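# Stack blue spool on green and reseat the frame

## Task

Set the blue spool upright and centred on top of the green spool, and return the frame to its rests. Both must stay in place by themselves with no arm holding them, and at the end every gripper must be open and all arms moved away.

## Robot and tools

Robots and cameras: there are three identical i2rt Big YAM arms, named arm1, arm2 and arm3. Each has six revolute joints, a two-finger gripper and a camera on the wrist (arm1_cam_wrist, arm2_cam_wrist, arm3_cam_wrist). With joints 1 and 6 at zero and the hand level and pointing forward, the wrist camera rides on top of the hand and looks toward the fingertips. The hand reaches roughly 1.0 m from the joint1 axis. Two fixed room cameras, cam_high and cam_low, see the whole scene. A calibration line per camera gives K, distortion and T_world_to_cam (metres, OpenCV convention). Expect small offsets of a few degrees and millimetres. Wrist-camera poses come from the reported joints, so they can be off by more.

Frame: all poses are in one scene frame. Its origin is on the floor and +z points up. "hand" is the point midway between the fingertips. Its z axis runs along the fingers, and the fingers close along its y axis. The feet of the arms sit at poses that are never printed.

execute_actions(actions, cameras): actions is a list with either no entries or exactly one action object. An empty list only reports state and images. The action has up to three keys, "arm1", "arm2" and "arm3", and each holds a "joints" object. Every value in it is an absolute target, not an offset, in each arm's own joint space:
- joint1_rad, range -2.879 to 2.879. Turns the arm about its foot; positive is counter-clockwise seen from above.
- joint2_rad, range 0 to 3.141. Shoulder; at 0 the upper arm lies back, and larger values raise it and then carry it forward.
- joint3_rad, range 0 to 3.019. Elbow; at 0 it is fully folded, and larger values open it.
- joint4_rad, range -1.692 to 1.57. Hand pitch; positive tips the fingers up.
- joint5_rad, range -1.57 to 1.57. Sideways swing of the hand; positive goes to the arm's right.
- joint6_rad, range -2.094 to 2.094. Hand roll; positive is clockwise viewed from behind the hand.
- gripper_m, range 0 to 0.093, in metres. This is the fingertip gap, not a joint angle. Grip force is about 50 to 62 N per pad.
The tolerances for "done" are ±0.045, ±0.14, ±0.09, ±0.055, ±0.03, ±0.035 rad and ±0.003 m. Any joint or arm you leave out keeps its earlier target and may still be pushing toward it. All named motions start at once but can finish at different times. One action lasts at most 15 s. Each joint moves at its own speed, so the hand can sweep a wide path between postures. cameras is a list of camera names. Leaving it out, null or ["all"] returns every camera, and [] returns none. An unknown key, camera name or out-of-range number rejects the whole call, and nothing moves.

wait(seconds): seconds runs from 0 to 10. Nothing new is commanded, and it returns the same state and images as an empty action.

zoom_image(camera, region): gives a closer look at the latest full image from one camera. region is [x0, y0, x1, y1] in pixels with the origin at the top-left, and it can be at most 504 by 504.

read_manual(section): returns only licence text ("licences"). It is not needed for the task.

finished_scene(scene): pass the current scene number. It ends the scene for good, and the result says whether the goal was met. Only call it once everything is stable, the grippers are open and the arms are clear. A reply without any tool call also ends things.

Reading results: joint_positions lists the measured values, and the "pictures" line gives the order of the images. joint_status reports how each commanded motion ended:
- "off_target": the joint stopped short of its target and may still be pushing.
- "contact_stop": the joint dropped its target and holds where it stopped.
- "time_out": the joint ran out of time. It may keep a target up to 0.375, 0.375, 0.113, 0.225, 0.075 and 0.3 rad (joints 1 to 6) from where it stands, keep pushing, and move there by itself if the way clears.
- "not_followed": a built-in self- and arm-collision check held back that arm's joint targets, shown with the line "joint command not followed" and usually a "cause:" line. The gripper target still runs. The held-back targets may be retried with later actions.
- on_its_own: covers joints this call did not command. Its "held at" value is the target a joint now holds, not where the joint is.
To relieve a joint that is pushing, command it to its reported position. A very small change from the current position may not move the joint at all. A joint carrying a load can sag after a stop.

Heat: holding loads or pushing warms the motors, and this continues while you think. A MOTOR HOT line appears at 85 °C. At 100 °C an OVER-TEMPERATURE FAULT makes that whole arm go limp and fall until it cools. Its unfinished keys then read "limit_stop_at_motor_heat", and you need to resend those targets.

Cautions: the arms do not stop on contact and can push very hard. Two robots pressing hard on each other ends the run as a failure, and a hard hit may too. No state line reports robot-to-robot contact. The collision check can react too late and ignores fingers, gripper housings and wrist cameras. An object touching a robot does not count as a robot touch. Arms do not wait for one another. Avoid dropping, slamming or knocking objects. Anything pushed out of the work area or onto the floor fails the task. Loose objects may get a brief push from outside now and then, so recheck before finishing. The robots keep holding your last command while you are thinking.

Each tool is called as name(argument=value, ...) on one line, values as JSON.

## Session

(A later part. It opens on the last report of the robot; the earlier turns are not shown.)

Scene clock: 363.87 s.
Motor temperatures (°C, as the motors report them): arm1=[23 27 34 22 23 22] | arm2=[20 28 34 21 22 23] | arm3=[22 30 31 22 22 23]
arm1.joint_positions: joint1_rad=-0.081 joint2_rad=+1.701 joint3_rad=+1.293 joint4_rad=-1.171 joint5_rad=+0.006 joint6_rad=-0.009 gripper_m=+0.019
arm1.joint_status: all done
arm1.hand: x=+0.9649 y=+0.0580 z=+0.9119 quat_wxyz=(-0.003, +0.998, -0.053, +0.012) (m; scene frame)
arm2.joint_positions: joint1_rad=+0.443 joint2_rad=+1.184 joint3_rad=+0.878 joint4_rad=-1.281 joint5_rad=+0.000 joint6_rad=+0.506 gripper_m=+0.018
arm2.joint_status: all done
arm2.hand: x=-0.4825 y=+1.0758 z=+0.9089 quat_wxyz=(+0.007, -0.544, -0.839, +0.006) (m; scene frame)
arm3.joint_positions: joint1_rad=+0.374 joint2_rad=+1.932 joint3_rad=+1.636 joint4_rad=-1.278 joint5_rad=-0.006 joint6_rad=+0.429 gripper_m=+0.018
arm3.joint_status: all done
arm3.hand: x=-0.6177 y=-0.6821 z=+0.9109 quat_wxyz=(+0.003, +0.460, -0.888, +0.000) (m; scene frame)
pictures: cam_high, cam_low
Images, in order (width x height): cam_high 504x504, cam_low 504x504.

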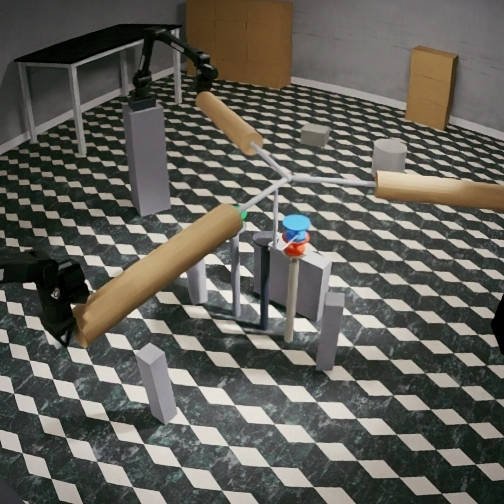

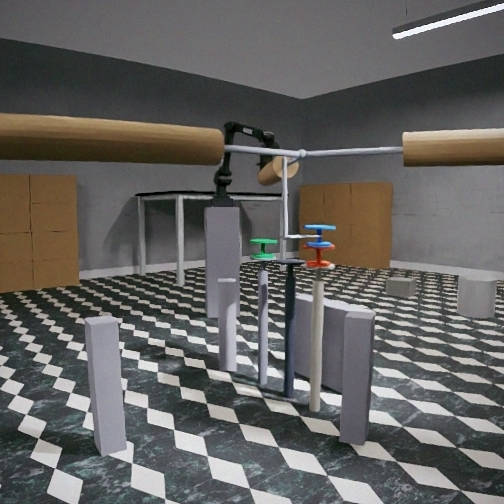

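execute_actions(actions=[{"arm1": {"joints": {"joint1_rad": -0.078, "joint2_rad": 1.824, "joint3_rad": 1.563, "joint4_rad": -1.258, "joint6_rad": -0.005}}, "arm2": {"joints": {"joint1_rad": 0.311, "joint2_rad": 1.016, "joint3_rad": 0.777, "joint4_rad": -1.326, "joint6_rad": 0.369}}, "arm3": {"joints": {"joint1_rad": 0.478, "joint2_rad": 1.905, "joint3_rad": 1.655, "joint4_rad": -1.28, "joint6_rad": 0.541}}}], cameras=["cam_high", "cam_low"])

zoom_image(camera="cam_low", region=[240, 200, 360, 290])

zoom_image(camera="cam_high", region=[230, 180, 340, 290])

Scene clock: 376.47 s.
Motor temperatures (°C, as the motors report them): arm1=[23 28 34 22 23 22] | arm2=[20 28 32 21 22 23] | arm3=[22 31 30 22 22 23]
arm1.joint_positions: joint1_rad=-0.082 joint2_rad=+1.845 joint3_rad=+1.500 joint4_rad=-1.223 joint5_rad=+0.007 joint6_rad=-0.009 gripper_m=+0.019
arm1.joint_status: all done
arm1.hand: x=+0.9025 y=+0.0661 z=+0.9123 quat_wxyz=(-0.004, +0.999, -0.054, +0.007) (m; scene frame)
arm2.joint_positions: joint1_rad=+0.311 joint2_rad=+1.028 joint3_rad=+0.767 joint4_rad=-1.324 joint5_rad=+0.003 joint6_rad=+0.374 gripper_m=+0.018
arm2.joint_status: all done
arm2.hand: x=-0.5462 y=+1.0820 z=+0.9086 quat_wxyz=(+0.007, -0.543, -0.840, +0.006) (m; scene frame)
arm3.joint_positions: joint1_rad=+0.482 joint2_rad=+1.932 joint3_rad=+1.630 joint4_rad=-1.275 joint5_rad=-0.006 joint6_rad=+0.539 gripper_m=+0.018
arm3.joint_status: all done
arm3.hand: x=-0.6807 y=-0.6751 z=+0.9089 quat_wxyz=(+0.004, +0.459, -0.888, +0.001) (m; scene frame)
pictures: cam_high, cam_low
Images, in order (width x height): cam_high 504x504, cam_low 504x504.

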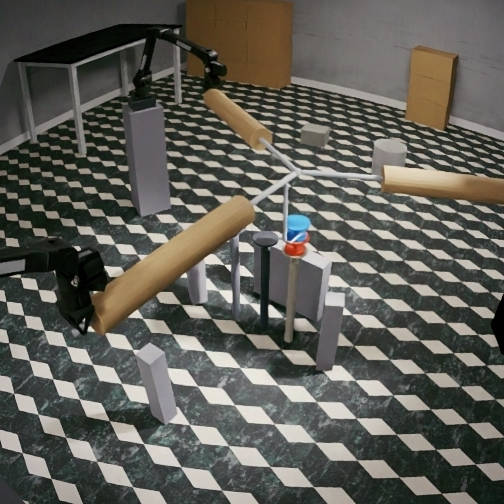

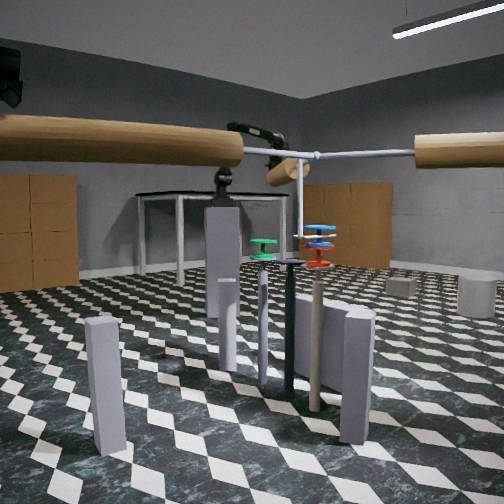

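Region (240, 200, 360, 290) of cam_low's 504x504 image, scaled by 4.200, with more detail than that image has; it fills the top 378 rows of this view, and the rest is white.

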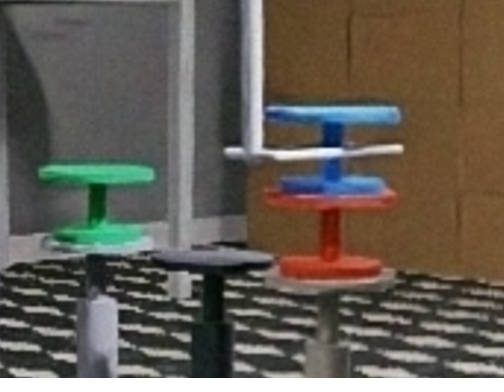

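Region (230, 180, 340, 290) of cam_high's 504x504 image, scaled by 4.582, with more detail than that image has.

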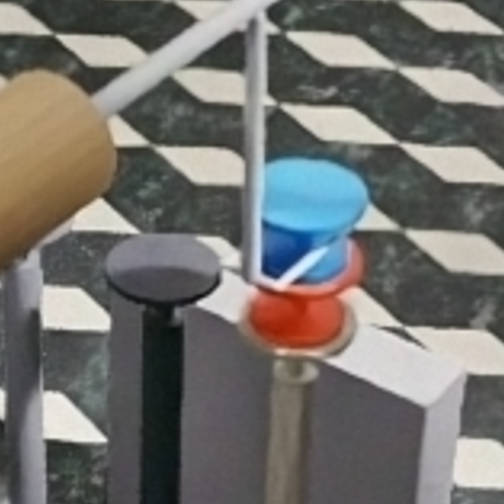

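execute_actions(actions=[{"arm1": {"joints": {"joint2_rad": 1.771, "joint3_rad": 1.652, "joint4_rad": -1.394}}, "arm2": {"joints": {"joint2_rad": 0.972, "joint3_rad": 0.930, "joint4_rad": -1.492}}, "arm3": {"joints": {"joint2_rad": 1.867, "joint3_rad": 1.768, "joint4_rad": -1.426}}}], cameras=["cam_high", "cam_low"])

zoom_image(camera="cam_low", region=[240, 190, 360, 280])

zoom_image(camera="cam_high", region=[230, 170, 340, 280])

Scene clock: 399.23 s.
Motor temperatures (°C, as the motors report them): arm1=[23 30 37 22 23 22] | arm2=[20 27 31 21 22 23] | arm3=[22 31 30 22 22 23]
arm1.joint_positions: joint1_rad=-0.085 joint2_rad=+1.806 joint3_rad=+1.592 joint4_rad=-1.358 joint5_rad=+0.011 joint6_rad=-0.009 gripper_m=+0.019
arm1.joint_status: all done
arm1.hand: x=+0.9028 y=+0.0678 z=+0.9668 quat_wxyz=(-0.005, +0.998, -0.055, +0.010) (m; scene frame)
arm2.joint_positions: joint1_rad=+0.311 joint2_rad=+0.992 joint3_rad=+0.868 joint4_rad=-1.460 joint5_rad=+0.007 joint6_rad=+0.374 gripper_m=+0.018
arm2.joint_status: all done
arm2.hand: x=-0.5482 y=+1.0838 z=+0.9546 quat_wxyz=(+0.007, -0.543, -0.840, +0.008) (m; scene frame)
arm3.joint_positions: joint1_rad=+0.484 joint2_rad=+1.890 joint3_rad=+1.718 joint4_rad=-1.393 joint5_rad=-0.010 joint6_rad=+0.539 gripper_m=+0.018
arm3.joint_status: all done
arm3.hand: x=-0.6823 y=-0.6743 z=+0.9652 quat_wxyz=(+0.003, +0.460, -0.888, -0.005) (m; scene frame)
pictures: cam_high, cam_low
Images, in order (width x height): cam_high 504x504, cam_low 504x504.

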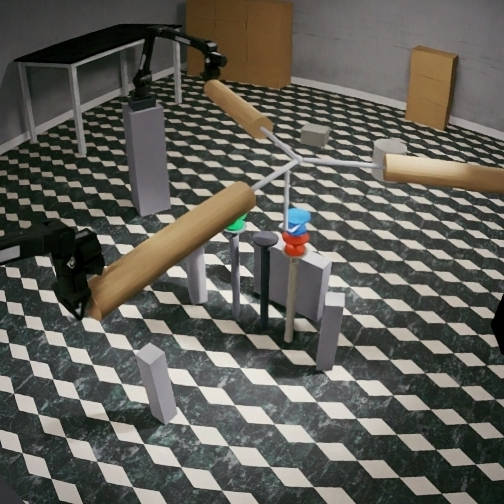

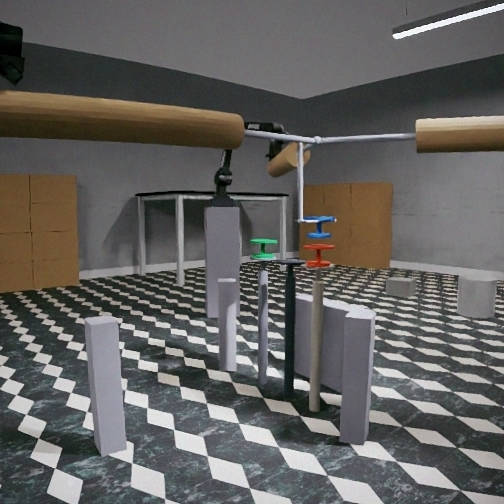

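Region (240, 190, 360, 280) of cam_low's 504x504 image, scaled by 4.200, with more detail than that image has; it fills the top 378 rows of this view, and the rest is white.

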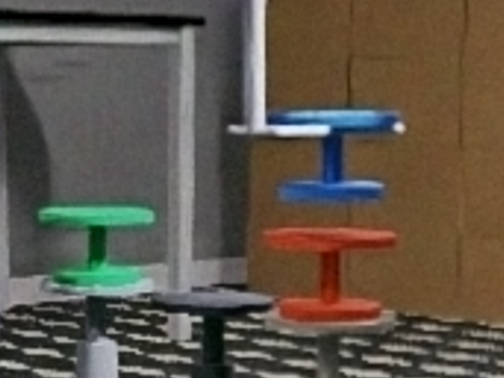

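Region (230, 170, 340, 280) of cam_high's 504x504 image, scaled by 4.582, with more detail than that image has.

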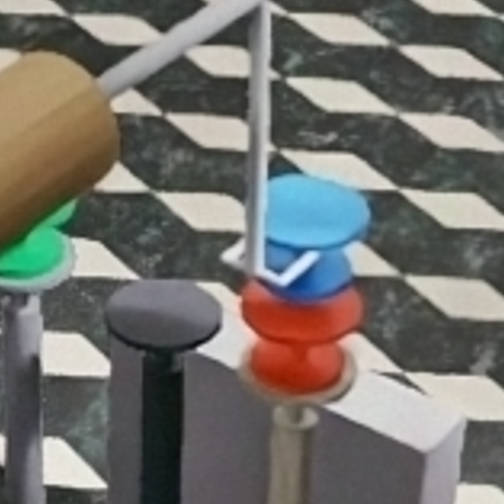

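execute_actions(actions=[])

Scene clock: 410.10 s.
Motor temperatures (°C, as the motors report them): arm1=[23 30 38 22 23 22] | arm2=[20 27 33 21 22 23] | arm3=[22 31 32 22 23 23]
arm1.joint_positions: joint1_rad=-0.085 joint2_rad=+1.806 joint3_rad=+1.592 joint4_rad=-1.358 joint5_rad=+0.011 joint6_rad=-0.009 gripper_m=+0.019
arm1.joint_status: all done
arm1.hand: x=+0.9028 y=+0.0678 z=+0.9668 quat_wxyz=(-0.005, +0.998, -0.055, +0.010) (m; scene frame)
arm2.joint_positions: joint1_rad=+0.311 joint2_rad=+0.992 joint3_rad=+0.868 joint4_rad=-1.460 joint5_rad=+0.007 joint6_rad=+0.374 gripper_m=+0.018
arm2.joint_status: all done
arm2.hand: x=-0.5482 y=+1.0838 z=+0.9546 quat_wxyz=(+0.007, -0.543, -0.840, +0.008) (m; scene frame)
arm3.joint_positions: joint1_rad=+0.484 joint2_rad=+1.890 joint3_rad=+1.718 joint4_rad=-1.393 joint5_rad=-0.010 joint6_rad=+0.539 gripper_m=+0.018
arm3.joint_status: all done
arm3.hand: x=-0.6823 y=-0.6743 z=+0.9652 quat_wxyz=(+0.003, +0.460, -0.888, -0.005) (m; scene frame)
pictures: arm1_cam_wrist, arm2_cam_wrist, arm3_cam_wrist, cam_high, cam_low
camera_calibration (this result's frames):
arm1_cam_wrist: T_world_to_cam=[[0.110619, 0.993854, 0.00424601, -0.171207], [0.7974, -0.0913014, 0.596504, -1.28614], [0.593225, -0.0625987, -0.802599, 0.365545], [0, 0, 0, 1]] pos_world=[0.827658, 0.0756107, 1.0613]
arm2_cam_wrist: T_world_to_cam=[[-0.907583, -0.419536, 0.0168089, -0.0604736], [-0.331522, 0.740599, 0.584471, -1.5397], [-0.257655, 0.524884, -0.81124, 0.182939], [0, 0, 0, 1]] pos_world=[-0.518193, 1.0189, 1.04933]
arm3_cam_wrist: T_world_to_cam=[[0.814221, -0.580364, -0.0148743, 0.182297], [-0.465527, -0.667991, 0.58058, -1.32113], [-0.346883, -0.465796, -0.814067, 0.358473], [0, 0, 0, 1]] pos_world=[-0.639106, -0.609732, 1.06156]
Images, in order (width x height): arm1_cam_wrist 616x616, arm2_cam_wrist 616x616, arm3_cam_wrist 616x616, cam_high 504x504, cam_low 504x504.

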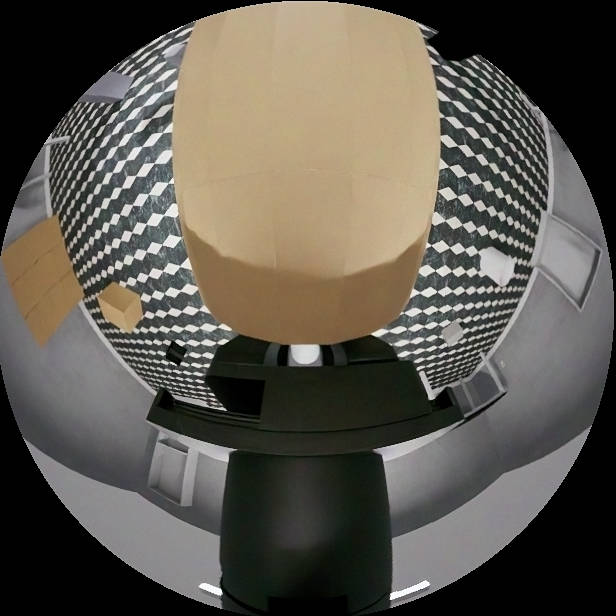

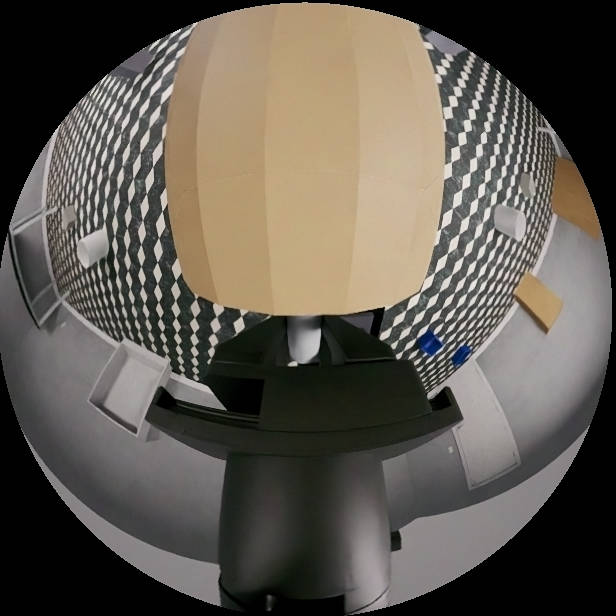

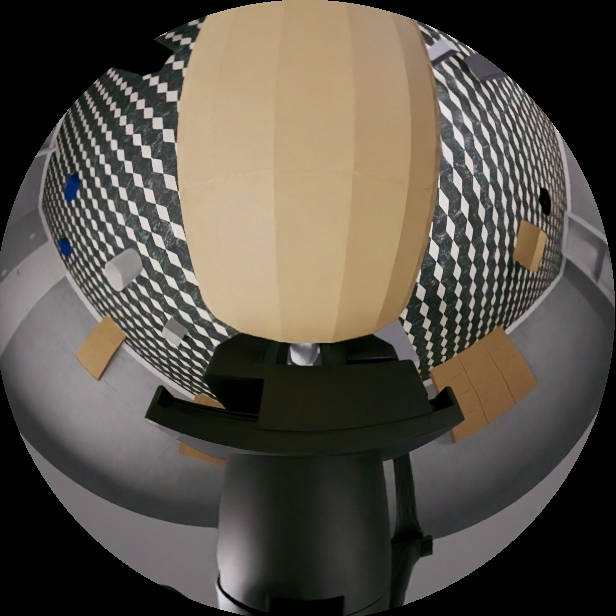

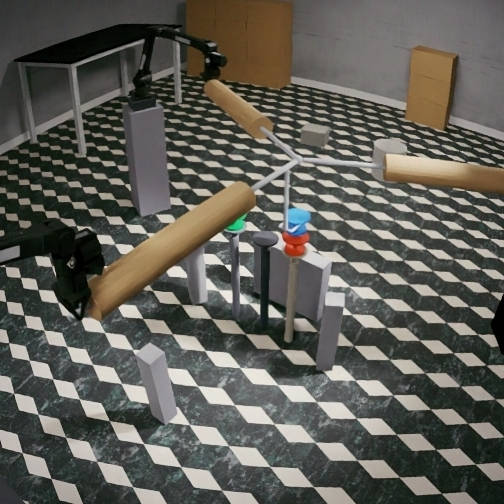

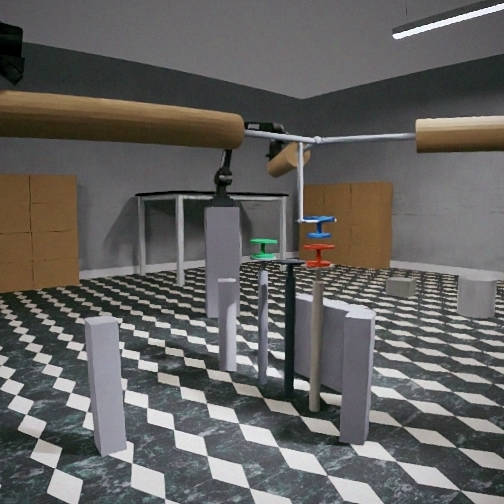

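execute_actions(actions=[{"arm1": {"joints": {"joint1_rad": 0.104, "joint2_rad": 1.775, "joint3_rad": 1.658, "joint4_rad": -1.394, "joint5_rad": 0, "joint6_rad": 0.178, "gripper_m": 0.0}}, "arm2": {"joints": {"joint1_rad": 0.072, "joint2_rad": 1.19, "joint3_rad": 1.072, "joint4_rad": -1.405, "joint5_rad": 0, "joint6_rad": 0.136, "gripper_m": 0.0}}, "arm3": {"joints": {"joint1_rad": 0.474, "joint2_rad": 1.612, "joint3_rad": 1.378, "joint4_rad": -1.308, "joint5_rad": 0, "joint6_rad": 0.534, "gripper_m": 0.0}}}], cameras=["cam_high", "cam_low"])

Scene clock: 448.90 s.
Motor temperatures (°C, as the motors report them): arm1=[23 32 40 22 23 22] | arm2=[20 27 37 21 22 23] | arm3=[22 31 34 22 23 23]
arm1.joint_positions: joint1_rad=+0.101 joint2_rad=+1.806 joint3_rad=+1.601 joint4_rad=-1.369 joint5_rad=+0.007 joint6_rad=+0.170 gripper_m=+0.019
arm1.joint_status: gripper_m off_target (ended at +0.019, target +0.000); the others done
arm1.hand: x=+0.8990 y=-0.0347 z=+0.9703 quat_wxyz=(-0.004, +0.999, -0.052, +0.009) (m; scene frame)
arm2.joint_positions: joint1_rad=+0.078 joint2_rad=+1.218 joint3_rad=+1.014 joint4_rad=-1.381 joint5_rad=+0.006 joint6_rad=+0.142 gripper_m=+0.018
arm2.joint_status: gripper_m off_target (ended at +0.018, target +0.000); the others done
arm2.hand: x=-0.5513 y=+0.9821 z=+0.9504 quat_wxyz=(+0.007, -0.543, -0.839, +0.006) (m; scene frame)
arm3.joint_positions: joint1_rad=+0.478 joint2_rad=+1.630 joint3_rad=+1.370 joint4_rad=-1.308 joint5_rad=-0.007 joint6_rad=+0.539 gripper_m=+0.018
arm3.joint_status: gripper_m off_target (ended at +0.018, target +0.000); the others done
arm3.hand: x=-0.6867 y=-0.7755 z=+0.9679 quat_wxyz=(+0.002, +0.457, -0.889, -0.003) (m; scene frame)
pictures: cam_high, cam_low
Images, in order (width x height): cam_high 504x504, cam_low 504x504.

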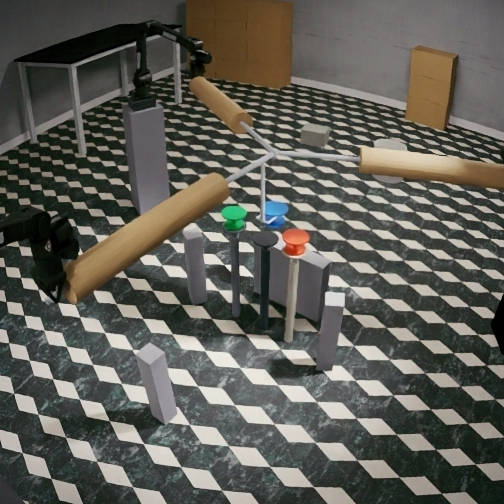

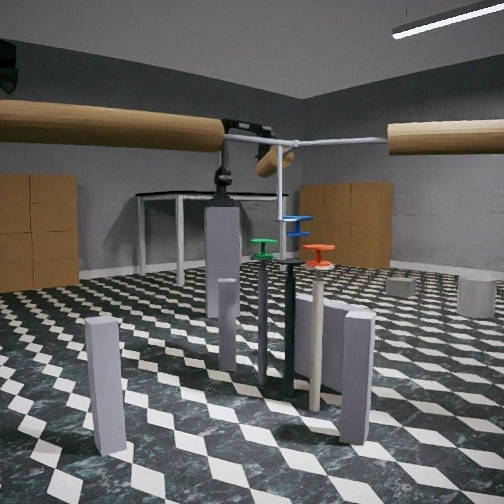

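execute_actions(actions=[{"arm1": {"joints": {"joint1_rad": 0.276, "joint2_rad": 1.831, "joint3_rad": 1.726, "joint4_rad": -1.41, "joint5_rad": 0, "joint6_rad": 0.355, "gripper_m": 0.0}}, "arm2": {"joints": {"joint1_rad": -0.069, "joint2_rad": 1.406, "joint3_rad": 1.288, "joint4_rad": -1.40, "joint5_rad": 0, "joint6_rad": -0.006, "gripper_m": 0.0}}, "arm3": {"joints": {"joint1_rad": 0.468, "joint2_rad": 1.369, "joint3_rad": 1.087, "joint4_rad": -1.266, "joint5_rad": 0, "joint6_rad": 0.522, "gripper_m": 0.0}}}], cameras=["cam_high", "cam_low"])

Scene clock: 454.70 s.
Motor temperatures (°C, as the motors report them): arm1=[23 32 40 22 23 22] | arm2=[20 27 37 21 22 23] | arm3=[22 31 32 22 23 23]
arm1.joint_positions: joint1_rad=+0.275 joint2_rad=+1.851 joint3_rad=+1.667 joint4_rad=-1.384 joint5_rad=+0.008 joint6_rad=+0.343 gripper_m=+0.019
arm1.joint_status: gripper_m off_target (ended at +0.019, target +0.000); the others done
arm1.hand: x=+0.8954 y=-0.1332 z=+0.9706 quat_wxyz=(-0.004, +0.999, -0.052, +0.006) (m; scene frame)
arm2.joint_positions: joint1_rad=-0.058 joint2_rad=+1.440 joint3_rad=+1.233 joint4_rad=-1.374 joint5_rad=+0.003 joint6_rad=+0.004 gripper_m=+0.018
arm2.joint_status: gripper_m off_target (ended at +0.018, target +0.000); the others done
arm2.hand: x=-0.5545 y=+0.8833 z=+0.9556 quat_wxyz=(+0.005, -0.543, -0.840, +0.005) (m; scene frame)
arm3.joint_positions: joint1_rad=+0.470 joint2_rad=+1.378 joint3_rad=+1.082 joint4_rad=-1.266 joint5_rad=-0.004 joint6_rad=+0.531 gripper_m=+0.018
arm3.joint_status: gripper_m off_target (ended at +0.018, target +0.000); the others done
arm3.hand: x=-0.6909 y=-0.8740 z=+0.9652 quat_wxyz=(+0.000, +0.457, -0.889, -0.004) (m; scene frame)
pictures: cam_high, cam_low
Images, in order (width x height): cam_high 504x504, cam_low 504x504.

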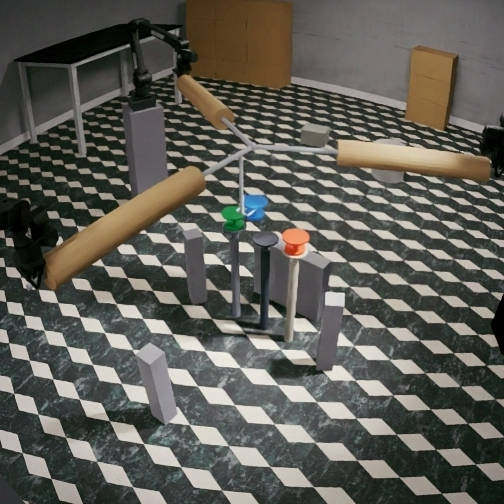

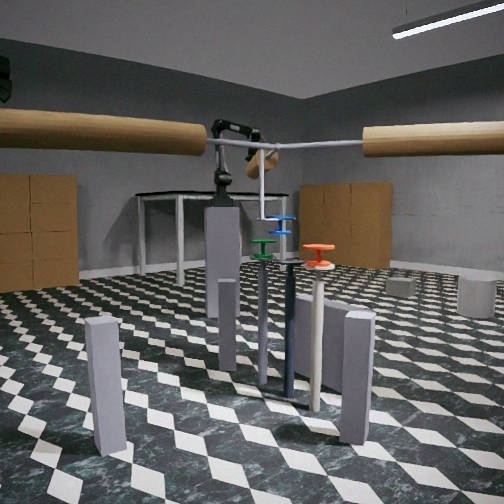

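Let me zoom to check clearance before the last step.

zoom_image(camera="cam_low", region=[230, 195, 350, 285])

zoom_image(camera="cam_high", region=[200, 175, 320, 265])

Region (230, 195, 350, 285) of cam_low's 504x504 image, scaled by 4.200, with more detail than that image has; it fills the top 378 rows of this view, and the rest is white.

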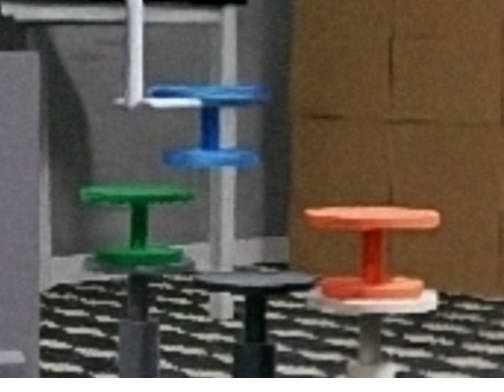

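Region (200, 175, 320, 265) of cam_high's 504x504 image, scaled by 4.200, with more detail than that image has; it fills the top 378 rows of this view, and the rest is white.

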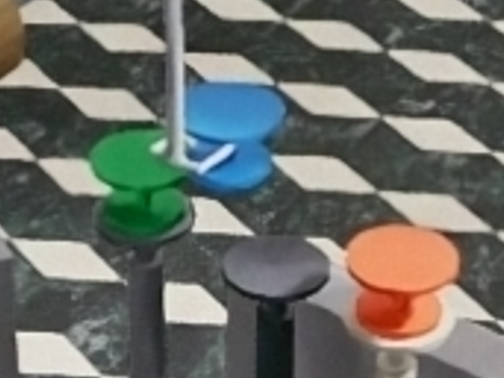

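execute_actions(actions=[{"arm1": {"joints": {"joint1_rad": 0.434, "joint2_rad": 1.937, "joint3_rad": 1.876, "joint4_rad": -1.459, "joint5_rad": 0, "joint6_rad": 0.52, "gripper_m": 0.0}}, "arm2": {"joints": {"joint1_rad": -0.164, "joint2_rad": 1.637, "joint3_rad": 1.552, "joint4_rad": -1.44, "joint5_rad": 0, "joint6_rad": -0.10, "gripper_m": 0.0}}, "arm3": {"joints": {"joint1_rad": 0.456, "joint2_rad": 1.104, "joint3_rad": 0.848, "joint4_rad": -1.322, "joint5_rad": 0, "joint6_rad": 0.506, "gripper_m": 0.0}}}], cameras=["cam_high", "cam_low"])

zoom_image(camera="cam_low", region=[225, 200, 305, 270])

zoom_image(camera="cam_high", region=[195, 175, 275, 245])

Scene clock: 462.83 s.
Motor temperatures (°C, as the motors report them): arm1=[23 32 41 22 23 22] | arm2=[20 28 37 21 22 23] | arm3=[22 30 31 22 23 23]
arm1.joint_positions: joint1_rad=+0.427 joint2_rad=+1.964 joint3_rad=+1.813 joint4_rad=-1.430 joint5_rad=+0.010 joint6_rad=+0.497 gripper_m=+0.019
arm1.joint_status: gripper_m off_target (ended at +0.019, target +0.000); the others done
arm1.hand: x=+0.8877 y=-0.2293 z=+0.9619 quat_wxyz=(-0.007, +0.999, -0.052, +0.010) (m; scene frame)
arm2.joint_positions: joint1_rad=-0.158 joint2_rad=+1.673 joint3_rad=+1.492 joint4_rad=-1.405 joint5_rad=+0.004 joint6_rad=-0.101 gripper_m=+0.018
arm2.joint_status: gripper_m off_target (ended at +0.018, target +0.000); the others done
arm2.hand: x=-0.5641 y=+0.7841 z=+0.9521 quat_wxyz=(+0.007, -0.541, -0.841, +0.003) (m; scene frame)
arm3.joint_positions: joint1_rad=+0.459 joint2_rad=+1.111 joint3_rad=+0.840 joint4_rad=-1.299 joint5_rad=-0.004 joint6_rad=+0.516 gripper_m=+0.018
arm3.joint_status: gripper_m off_target (ended at +0.018, target +0.000); the others done
arm3.hand: x=-0.6970 y=-0.9743 z=+0.9596 quat_wxyz=(+0.001, +0.459, -0.888, -0.002) (m; scene frame)
pictures: cam_high, cam_low
Images, in order (width x height): cam_high 504x504, cam_low 504x504.

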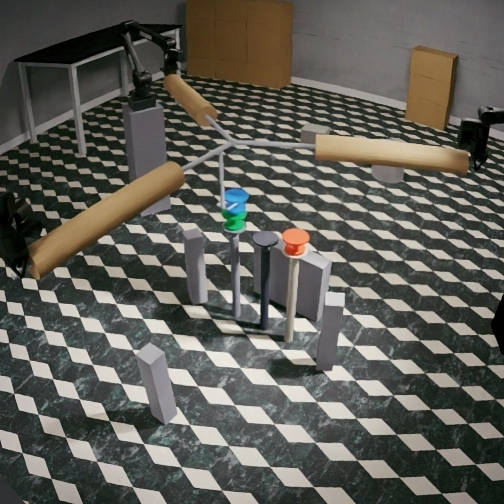

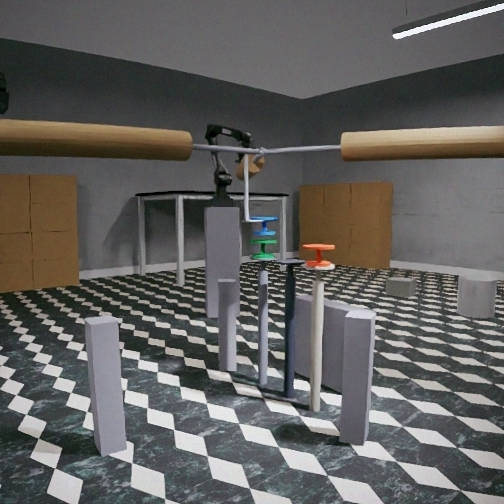

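Region (225, 200, 305, 270) of cam_low's 504x504 image, scaled by 6.300, with more detail than that image has; it fills the top 441 rows of this view, and the rest is white.

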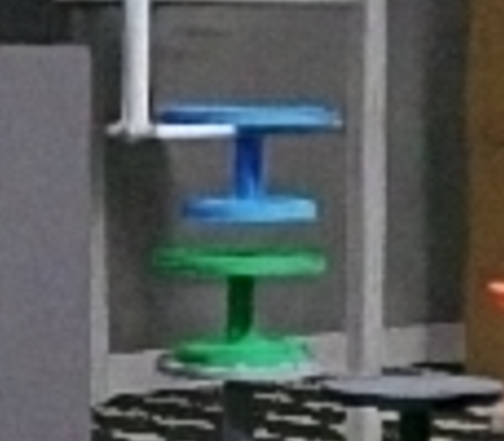

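Region (195, 175, 275, 245) of cam_high's 504x504 image, scaled by 6.300, with more detail than that image has; it fills the top 441 rows of this view, and the rest is white.

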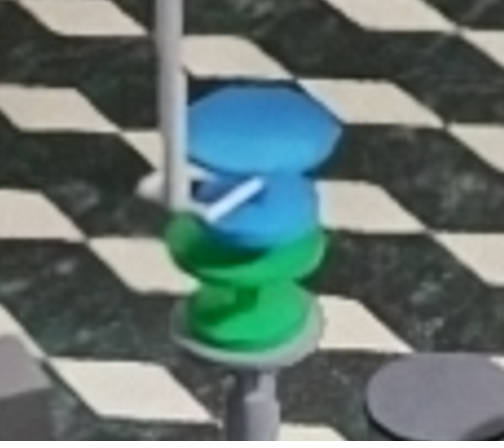

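zoom_image(camera="cam_high", region=[212, 184, 260, 236])

zoom_image(camera="cam_low", region=[240, 212, 288, 264])

Region (212, 184, 260, 236) of cam_high's 504x504 image, scaled by 9.692, with more detail than that image has; it fills the left 465 columns of this view, and the rest is white.

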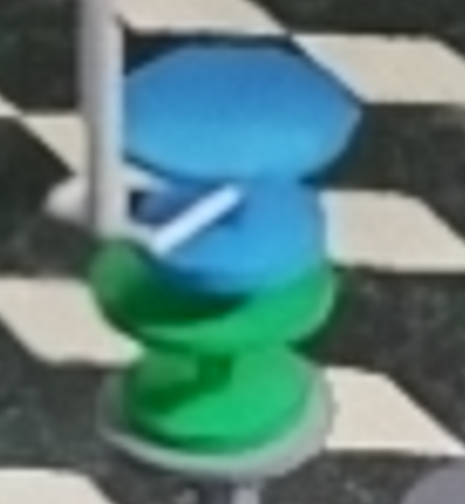

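Region (240, 212, 288, 264) of cam_low's 504x504 image, scaled by 9.692, with more detail than that image has; it fills the left 465 columns of this view, and the rest is white.

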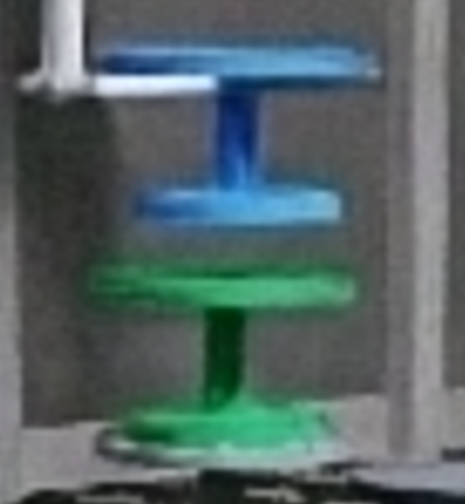

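execute_actions(actions=[{"arm1": {"joints": {"joint1_rad": 0.452, "joint2_rad": 1.970, "joint3_rad": 1.886, "joint4_rad": -1.415, "joint5_rad": 0, "joint6_rad": 0.538, "gripper_m": 0.0}}, "arm2": {"joints": {"joint1_rad": -0.180, "joint2_rad": 1.676, "joint3_rad": 1.554, "joint4_rad": -1.385, "joint5_rad": 0, "joint6_rad": -0.116, "gripper_m": 0.0}}, "arm3": {"joints": {"joint1_rad": 0.474, "joint2_rad": 1.080, "joint3_rad": 0.772, "joint4_rad": -1.249, "joint5_rad": 0, "joint6_rad": 0.53, "gripper_m": 0.0}}}], cameras=["cam_high", "cam_low"])

zoom_image(camera="cam_high", region=[212, 184, 260, 236])

zoom_image(camera="cam_low", region=[240, 212, 288, 264])

Scene clock: 518.73 s.
Motor temperatures (°C, as the motors report them): arm1=[23 35 44 22 23 22] | arm2=[20 31 39 21 22 23] | arm3=[22 28 31 22 23 23]
arm1.joint_positions: joint1_rad=+0.433 joint2_rad=+1.988 joint3_rad=+1.813 joint4_rad=-1.404 joint5_rad=+0.007 joint6_rad=+0.504 gripper_m=+0.019
arm1.joint_status: gripper_m off_target (ended at +0.019, target +0.000); the others done
arm1.hand: x=+0.8834 y=-0.2351 z=+0.9475 quat_wxyz=(-0.006, +0.999, -0.053, +0.011) (m; scene frame)
arm2.joint_positions: joint1_rad=-0.176 joint2_rad=+1.700 joint3_rad=+1.492 joint4_rad=-1.377 joint5_rad=+0.006 joint6_rad=-0.118 gripper_m=+0.018
arm2.joint_status: gripper_m off_target (ended at +0.018, target +0.000); the others done
arm2.hand: x=-0.5709 y=+0.7731 z=+0.9392 quat_wxyz=(+0.007, -0.541, -0.841, +0.004) (m; scene frame)
arm3.joint_positions: joint1_rad=+0.461 joint2_rad=+1.103 joint3_rad=+0.771 joint4_rad=-1.242 joint5_rad=-0.004 joint6_rad=+0.516 gripper_m=+0.018
arm3.joint_status: gripper_m off_target (ended at +0.018, target +0.000); the others done
arm3.hand: x=-0.6985 y=-0.9852 z=+0.9362 quat_wxyz=(+0.003, +0.460, -0.888, +0.000) (m; scene frame)
pictures: cam_high, cam_low
Images, in order (width x height): cam_high 504x504, cam_low 504x504.

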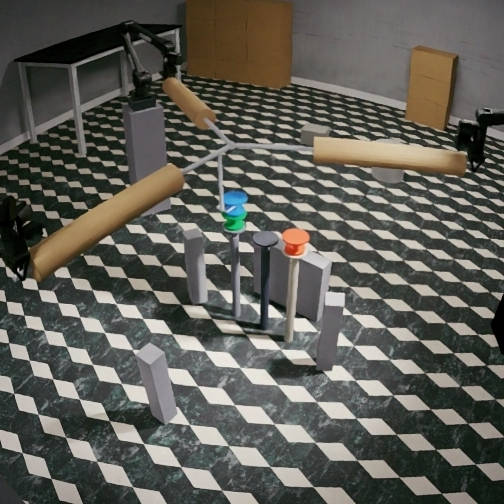

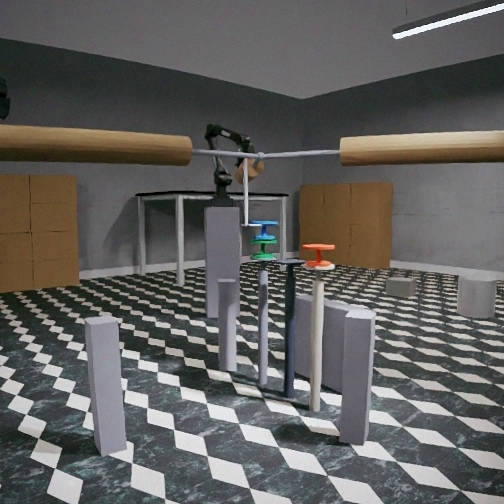

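Region (212, 184, 260, 236) of cam_high's 504x504 image, scaled by 9.692, with more detail than that image has; it fills the left 465 columns of this view, and the rest is white.

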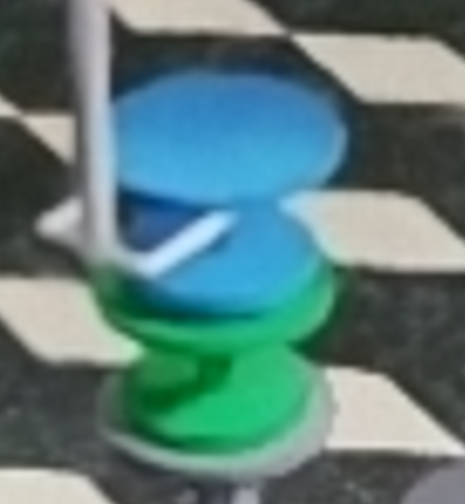

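Region (240, 212, 288, 264) of cam_low's 504x504 image, scaled by 9.692, with more detail than that image has; it fills the left 465 columns of this view, and the rest is white.

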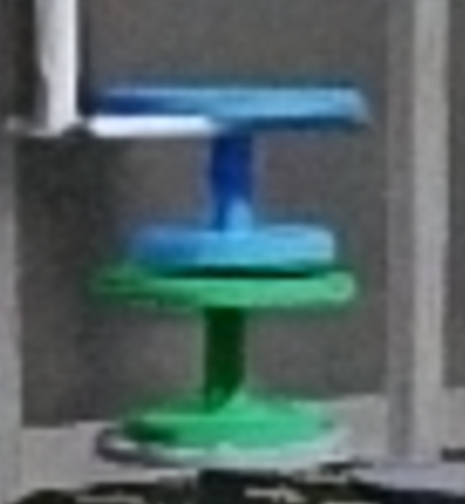

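execute_actions(actions=[{"arm1": {"joints": {"joint1_rad": 0.468, "joint2_rad": 1.981, "joint3_rad": 1.896, "joint4_rad": -1.412, "joint5_rad": 0, "joint6_rad": 0.54, "gripper_m": 0.0}}, "arm2": {"joints": {"joint1_rad": -0.172, "joint2_rad": 1.692, "joint3_rad": 1.556, "joint4_rad": -1.372, "joint5_rad": 0, "joint6_rad": -0.112, "gripper_m": 0.0}}, "arm3": {"joints": {"joint1_rad": 0.485, "joint2_rad": 1.066, "joint3_rad": 0.766, "joint4_rad": -1.26, "joint5_rad": 0, "joint6_rad": 0.535, "gripper_m": 0.0}}}], cameras=["cam_high", "cam_low"])

zoom_image(camera="cam_high", region=[212, 184, 260, 236])

zoom_image(camera="cam_low", region=[240, 212, 288, 264])

Scene clock: 538.53 s.
Motor temperatures (°C, as the motors report them): arm1=[23 36 45 22 23 22] | arm2=[20 31 39 21 22 23] | arm3=[22 27 30 22 23 23]
arm1.joint_positions: joint1_rad=+0.442 joint2_rad=+1.992 joint3_rad=+1.821 joint4_rad=-1.402 joint5_rad=+0.007 joint6_rad=+0.513 gripper_m=+0.019
arm1.joint_status: gripper_m off_target (ended at +0.019, target +0.000); the others done
arm1.hand: x=+0.8827 y=-0.2418 z=+0.9484 quat_wxyz=(-0.004, +0.999, -0.053, +0.007) (m; scene frame)
arm2.joint_positions: joint1_rad=-0.175 joint2_rad=+1.707 joint3_rad=+1.492 joint4_rad=-1.364 joint5_rad=+0.006 joint6_rad=-0.118 gripper_m=+0.018
arm2.joint_status: gripper_m off_target (ended at +0.018, target +0.000); the others done
arm2.hand: x=-0.5691 y=+0.7699 z=+0.9357 quat_wxyz=(+0.005, -0.541, -0.841, +0.006) (m; scene frame)
arm3.joint_positions: joint1_rad=+0.470 joint2_rad=+1.088 joint3_rad=+0.763 joint4_rad=-1.242 joint5_rad=-0.003 joint6_rad=+0.524 gripper_m=+0.018
arm3.joint_status: gripper_m off_target (ended at +0.018, target +0.000); the others done
arm3.hand: x=-0.7012 y=-0.9877 z=+0.9371 quat_wxyz=(+0.000, +0.461, -0.888, -0.002) (m; scene frame)
pictures: cam_high, cam_low
Images, in order (width x height): cam_high 504x504, cam_low 504x504.

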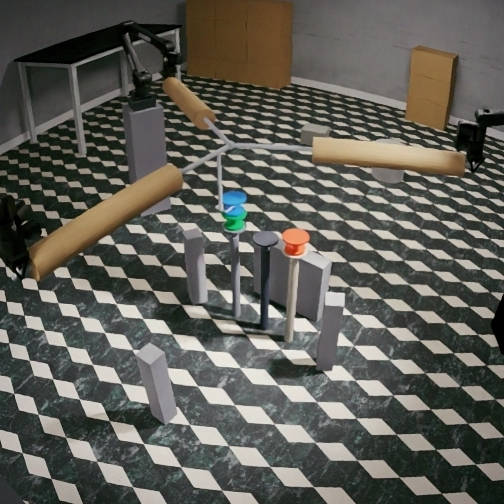

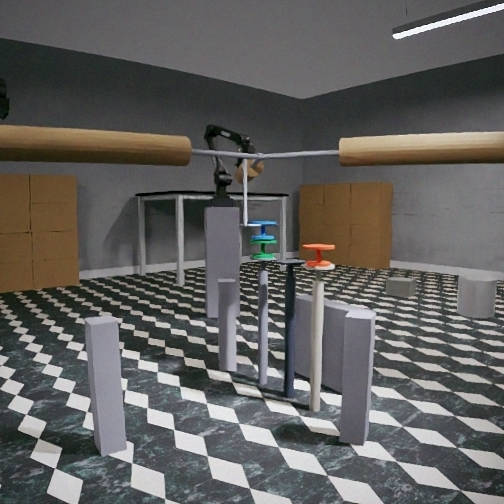

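Region (212, 184, 260, 236) of cam_high's 504x504 image, scaled by 9.692, with more detail than that image has; it fills the left 465 columns of this view, and the rest is white.

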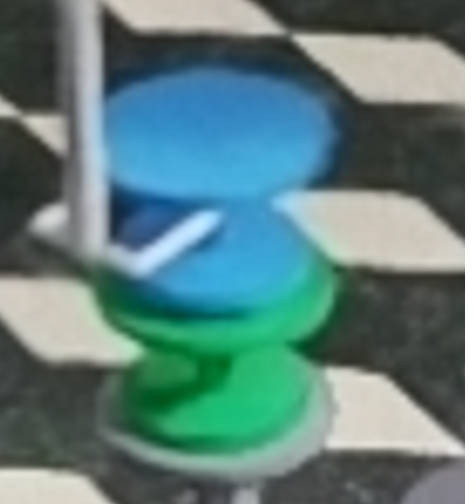

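Region (240, 212, 288, 264) of cam_low's 504x504 image, scaled by 9.692, with more detail than that image has; it fills the left 465 columns of this view, and the rest is white.

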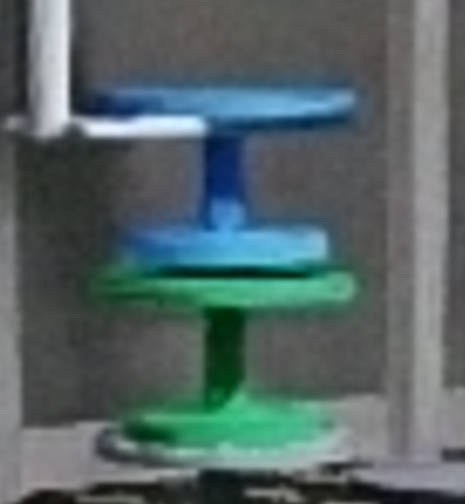

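execute_actions(actions=[{"arm1": {"joints": {"joint1_rad": 0.448, "joint2_rad": 1.995, "joint3_rad": 1.772, "joint4_rad": -1.34, "joint5_rad": 0, "joint6_rad": 0.518, "gripper_m": 0.0}}, "arm2": {"joints": {"joint1_rad": -0.175, "joint2_rad": 1.712, "joint3_rad": 1.442, "joint4_rad": -1.297, "joint5_rad": 0, "joint6_rad": -0.116, "gripper_m": 0.0}}, "arm3": {"joints": {"joint1_rad": 0.474, "joint2_rad": 1.108, "joint3_rad": 0.708, "joint4_rad": -1.16, "joint5_rad": 0, "joint6_rad": 0.527, "gripper_m": 0.0}}}], cameras=["cam_high", "cam_low"])

zoom_image(camera="cam_high", region=[212, 184, 260, 236])

zoom_image(camera="cam_low", region=[240, 212, 288, 264])

Scene clock: 557.07 s.
Motor temperatures (°C, as the motors report them): arm1=[23 36 46 22 23 22] | arm2=[20 31 40 21 22 23] | arm3=[22 27 30 22 23 23]
arm1.joint_positions: joint1_rad=+0.445 joint2_rad=+2.016 joint3_rad=+1.776 joint4_rad=-1.330 joint5_rad=+0.007 joint6_rad=+0.513 gripper_m=+0.019
arm1.joint_status: gripper_m off_target (ended at +0.019, target +0.000); the others done
arm1.hand: x=+0.8814 y=-0.2444 z=+0.9172 quat_wxyz=(-0.003, +0.999, -0.051, +0.006) (m; scene frame)
arm2.joint_positions: joint1_rad=-0.176 joint2_rad=+1.735 joint3_rad=+1.444 joint4_rad=-1.292 joint5_rad=+0.005 joint6_rad=-0.118 gripper_m=+0.018
arm2.joint_status: gripper_m off_target (ended at +0.018, target +0.000); the others done
arm2.hand: x=-0.5693 y=+0.7675 z=+0.9044 quat_wxyz=(+0.006, -0.541, -0.841, +0.005) (m; scene frame)
arm3.joint_positions: joint1_rad=+0.470 joint2_rad=+1.114 joint3_rad=+0.705 joint4_rad=-1.158 joint5_rad=-0.003 joint6_rad=+0.524 gripper_m=+0.018
arm3.joint_status: gripper_m off_target (ended at +0.018, target +0.000); the others done
arm3.hand: x=-0.7013 y=-0.9897 z=+0.9101 quat_wxyz=(+0.000, +0.461, -0.888, -0.002) (m; scene frame)
pictures: cam_high, cam_low
Images, in order (width x height): cam_high 504x504, cam_low 504x504.

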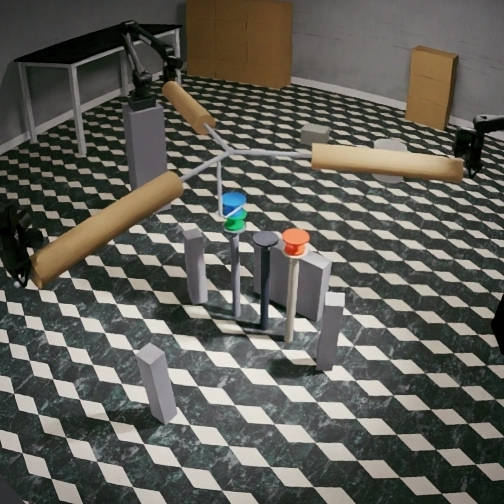

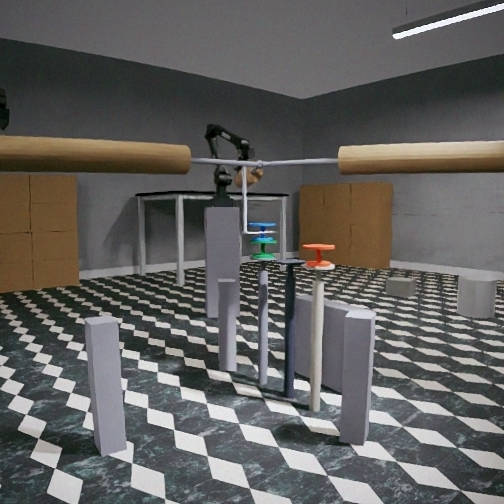

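Region (212, 184, 260, 236) of cam_high's 504x504 image, scaled by 9.692, with more detail than that image has; it fills the left 465 columns of this view, and the rest is white.

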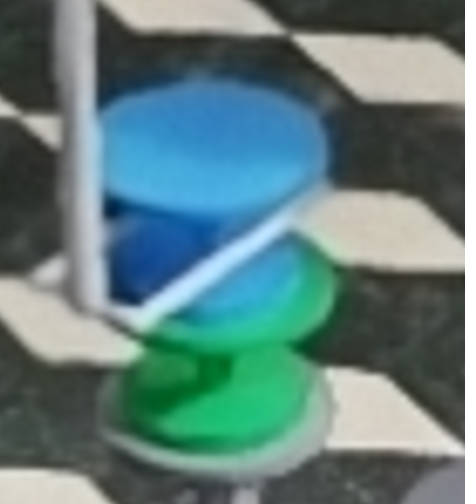

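Region (240, 212, 288, 264) of cam_low's 504x504 image, scaled by 9.692, with more detail than that image has; it fills the left 465 columns of this view, and the rest is white.

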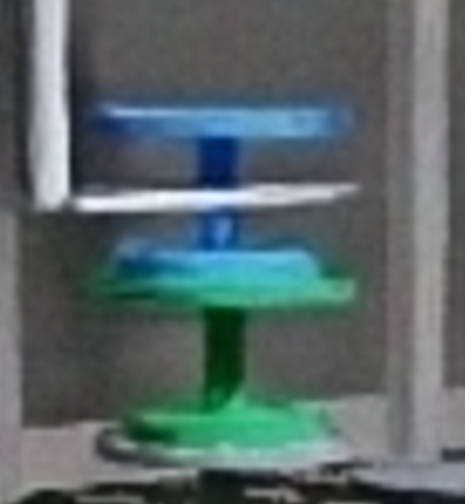

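execute_actions(actions=[{"arm1": {"joints": {"joint1_rad": 0.513, "joint2_rad": 1.835, "joint3_rad": 1.545, "joint4_rad": -1.258, "joint5_rad": 0, "joint6_rad": 0.585, "gripper_m": 0.0}}, "arm2": {"joints": {"joint1_rad": -0.052, "joint2_rad": 1.783, "joint3_rad": 1.620, "joint4_rad": -1.363, "joint5_rad": 0, "joint6_rad": 0.008, "gripper_m": 0.0}}, "arm3": {"joints": {"joint1_rad": 0.208, "joint2_rad": 1.125, "joint3_rad": 0.775, "joint4_rad": -1.16, "joint5_rad": 0, "joint6_rad": 0.258, "gripper_m": 0.0}}}], cameras=["cam_high", "cam_low"])

zoom_image(camera="cam_high", region=[195, 180, 265, 245])

zoom_image(camera="cam_low", region=[220, 205, 290, 270])

Scene clock: 607.30 s.
Motor temperatures (°C, as the motors report them): arm1=[23 37 38 22 23 22] | arm2=[20 32 34 20 22 23] | arm3=[22 26 30 22 22 23]
arm1.joint_positions: joint1_rad=+0.512 joint2_rad=+1.870 joint3_rad=+1.546 joint4_rad=-1.249 joint5_rad=+0.006 joint6_rad=+0.582 gripper_m=+0.019
arm1.joint_status: gripper_m off_target (ended at +0.019, target +0.000); the others done
arm1.hand: x=+0.9503 y=-0.2559 z=+0.9169 quat_wxyz=(-0.003, +0.999, -0.052, +0.007) (m; scene frame)
arm2.joint_positions: joint1_rad=-0.049 joint2_rad=+1.803 joint3_rad=+1.561 joint4_rad=-1.336 joint5_rad=+0.009 joint6_rad=+0.014 gripper_m=+0.018
arm2.joint_status: gripper_m off_target (ended at +0.018, target +0.000); the others done
arm2.hand: x=-0.4957 y=+0.7634 z=+0.9127 quat_wxyz=(+0.005, -0.543, -0.840, +0.008) (m; scene frame)
arm3.joint_positions: joint1_rad=+0.216 joint2_rad=+1.131 joint3_rad=+0.729 joint4_rad=-1.155 joint5_rad=-0.008 joint6_rad=+0.276 gripper_m=+0.018
arm3.joint_status: gripper_m off_target (ended at +0.018, target +0.000); the others done
arm3.hand: x=-0.6326 y=-0.9950 z=+0.9141 quat_wxyz=(-0.002, +0.458, -0.889, -0.007) (m; scene frame)
pictures: cam_high, cam_low
Images, in order (width x height): cam_high 504x504, cam_low 504x504.

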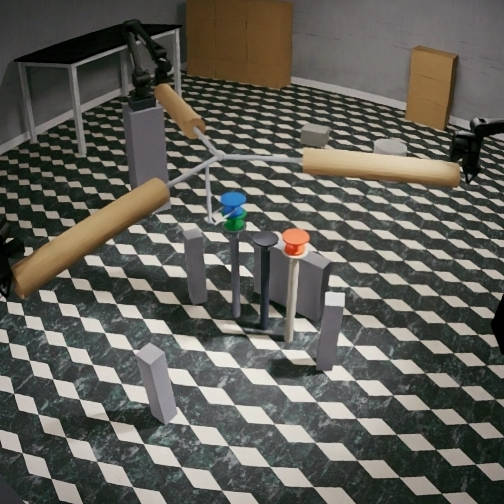

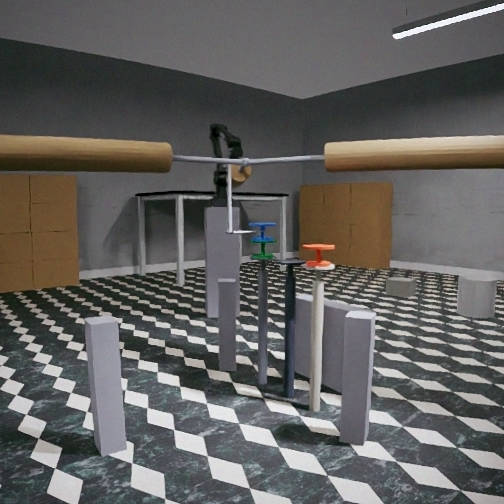

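Region (195, 180, 265, 245) of cam_high's 504x504 image, scaled by 7.200, with more detail than that image has; it fills the top 468 rows of this view, and the rest is white.

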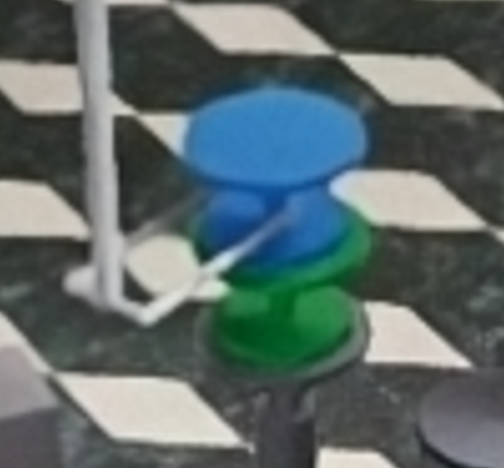

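Region (220, 205, 290, 270) of cam_low's 504x504 image, scaled by 7.200, with more detail than that image has; it fills the top 468 rows of this view, and the rest is white.

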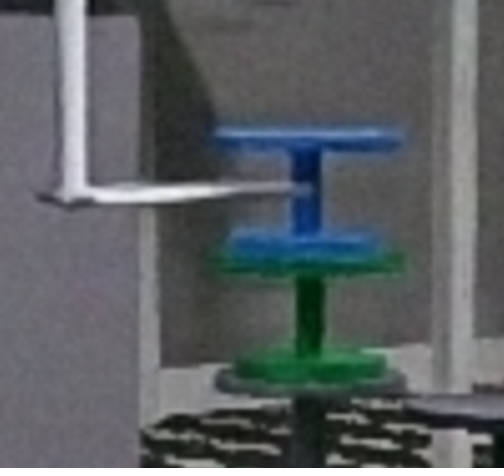

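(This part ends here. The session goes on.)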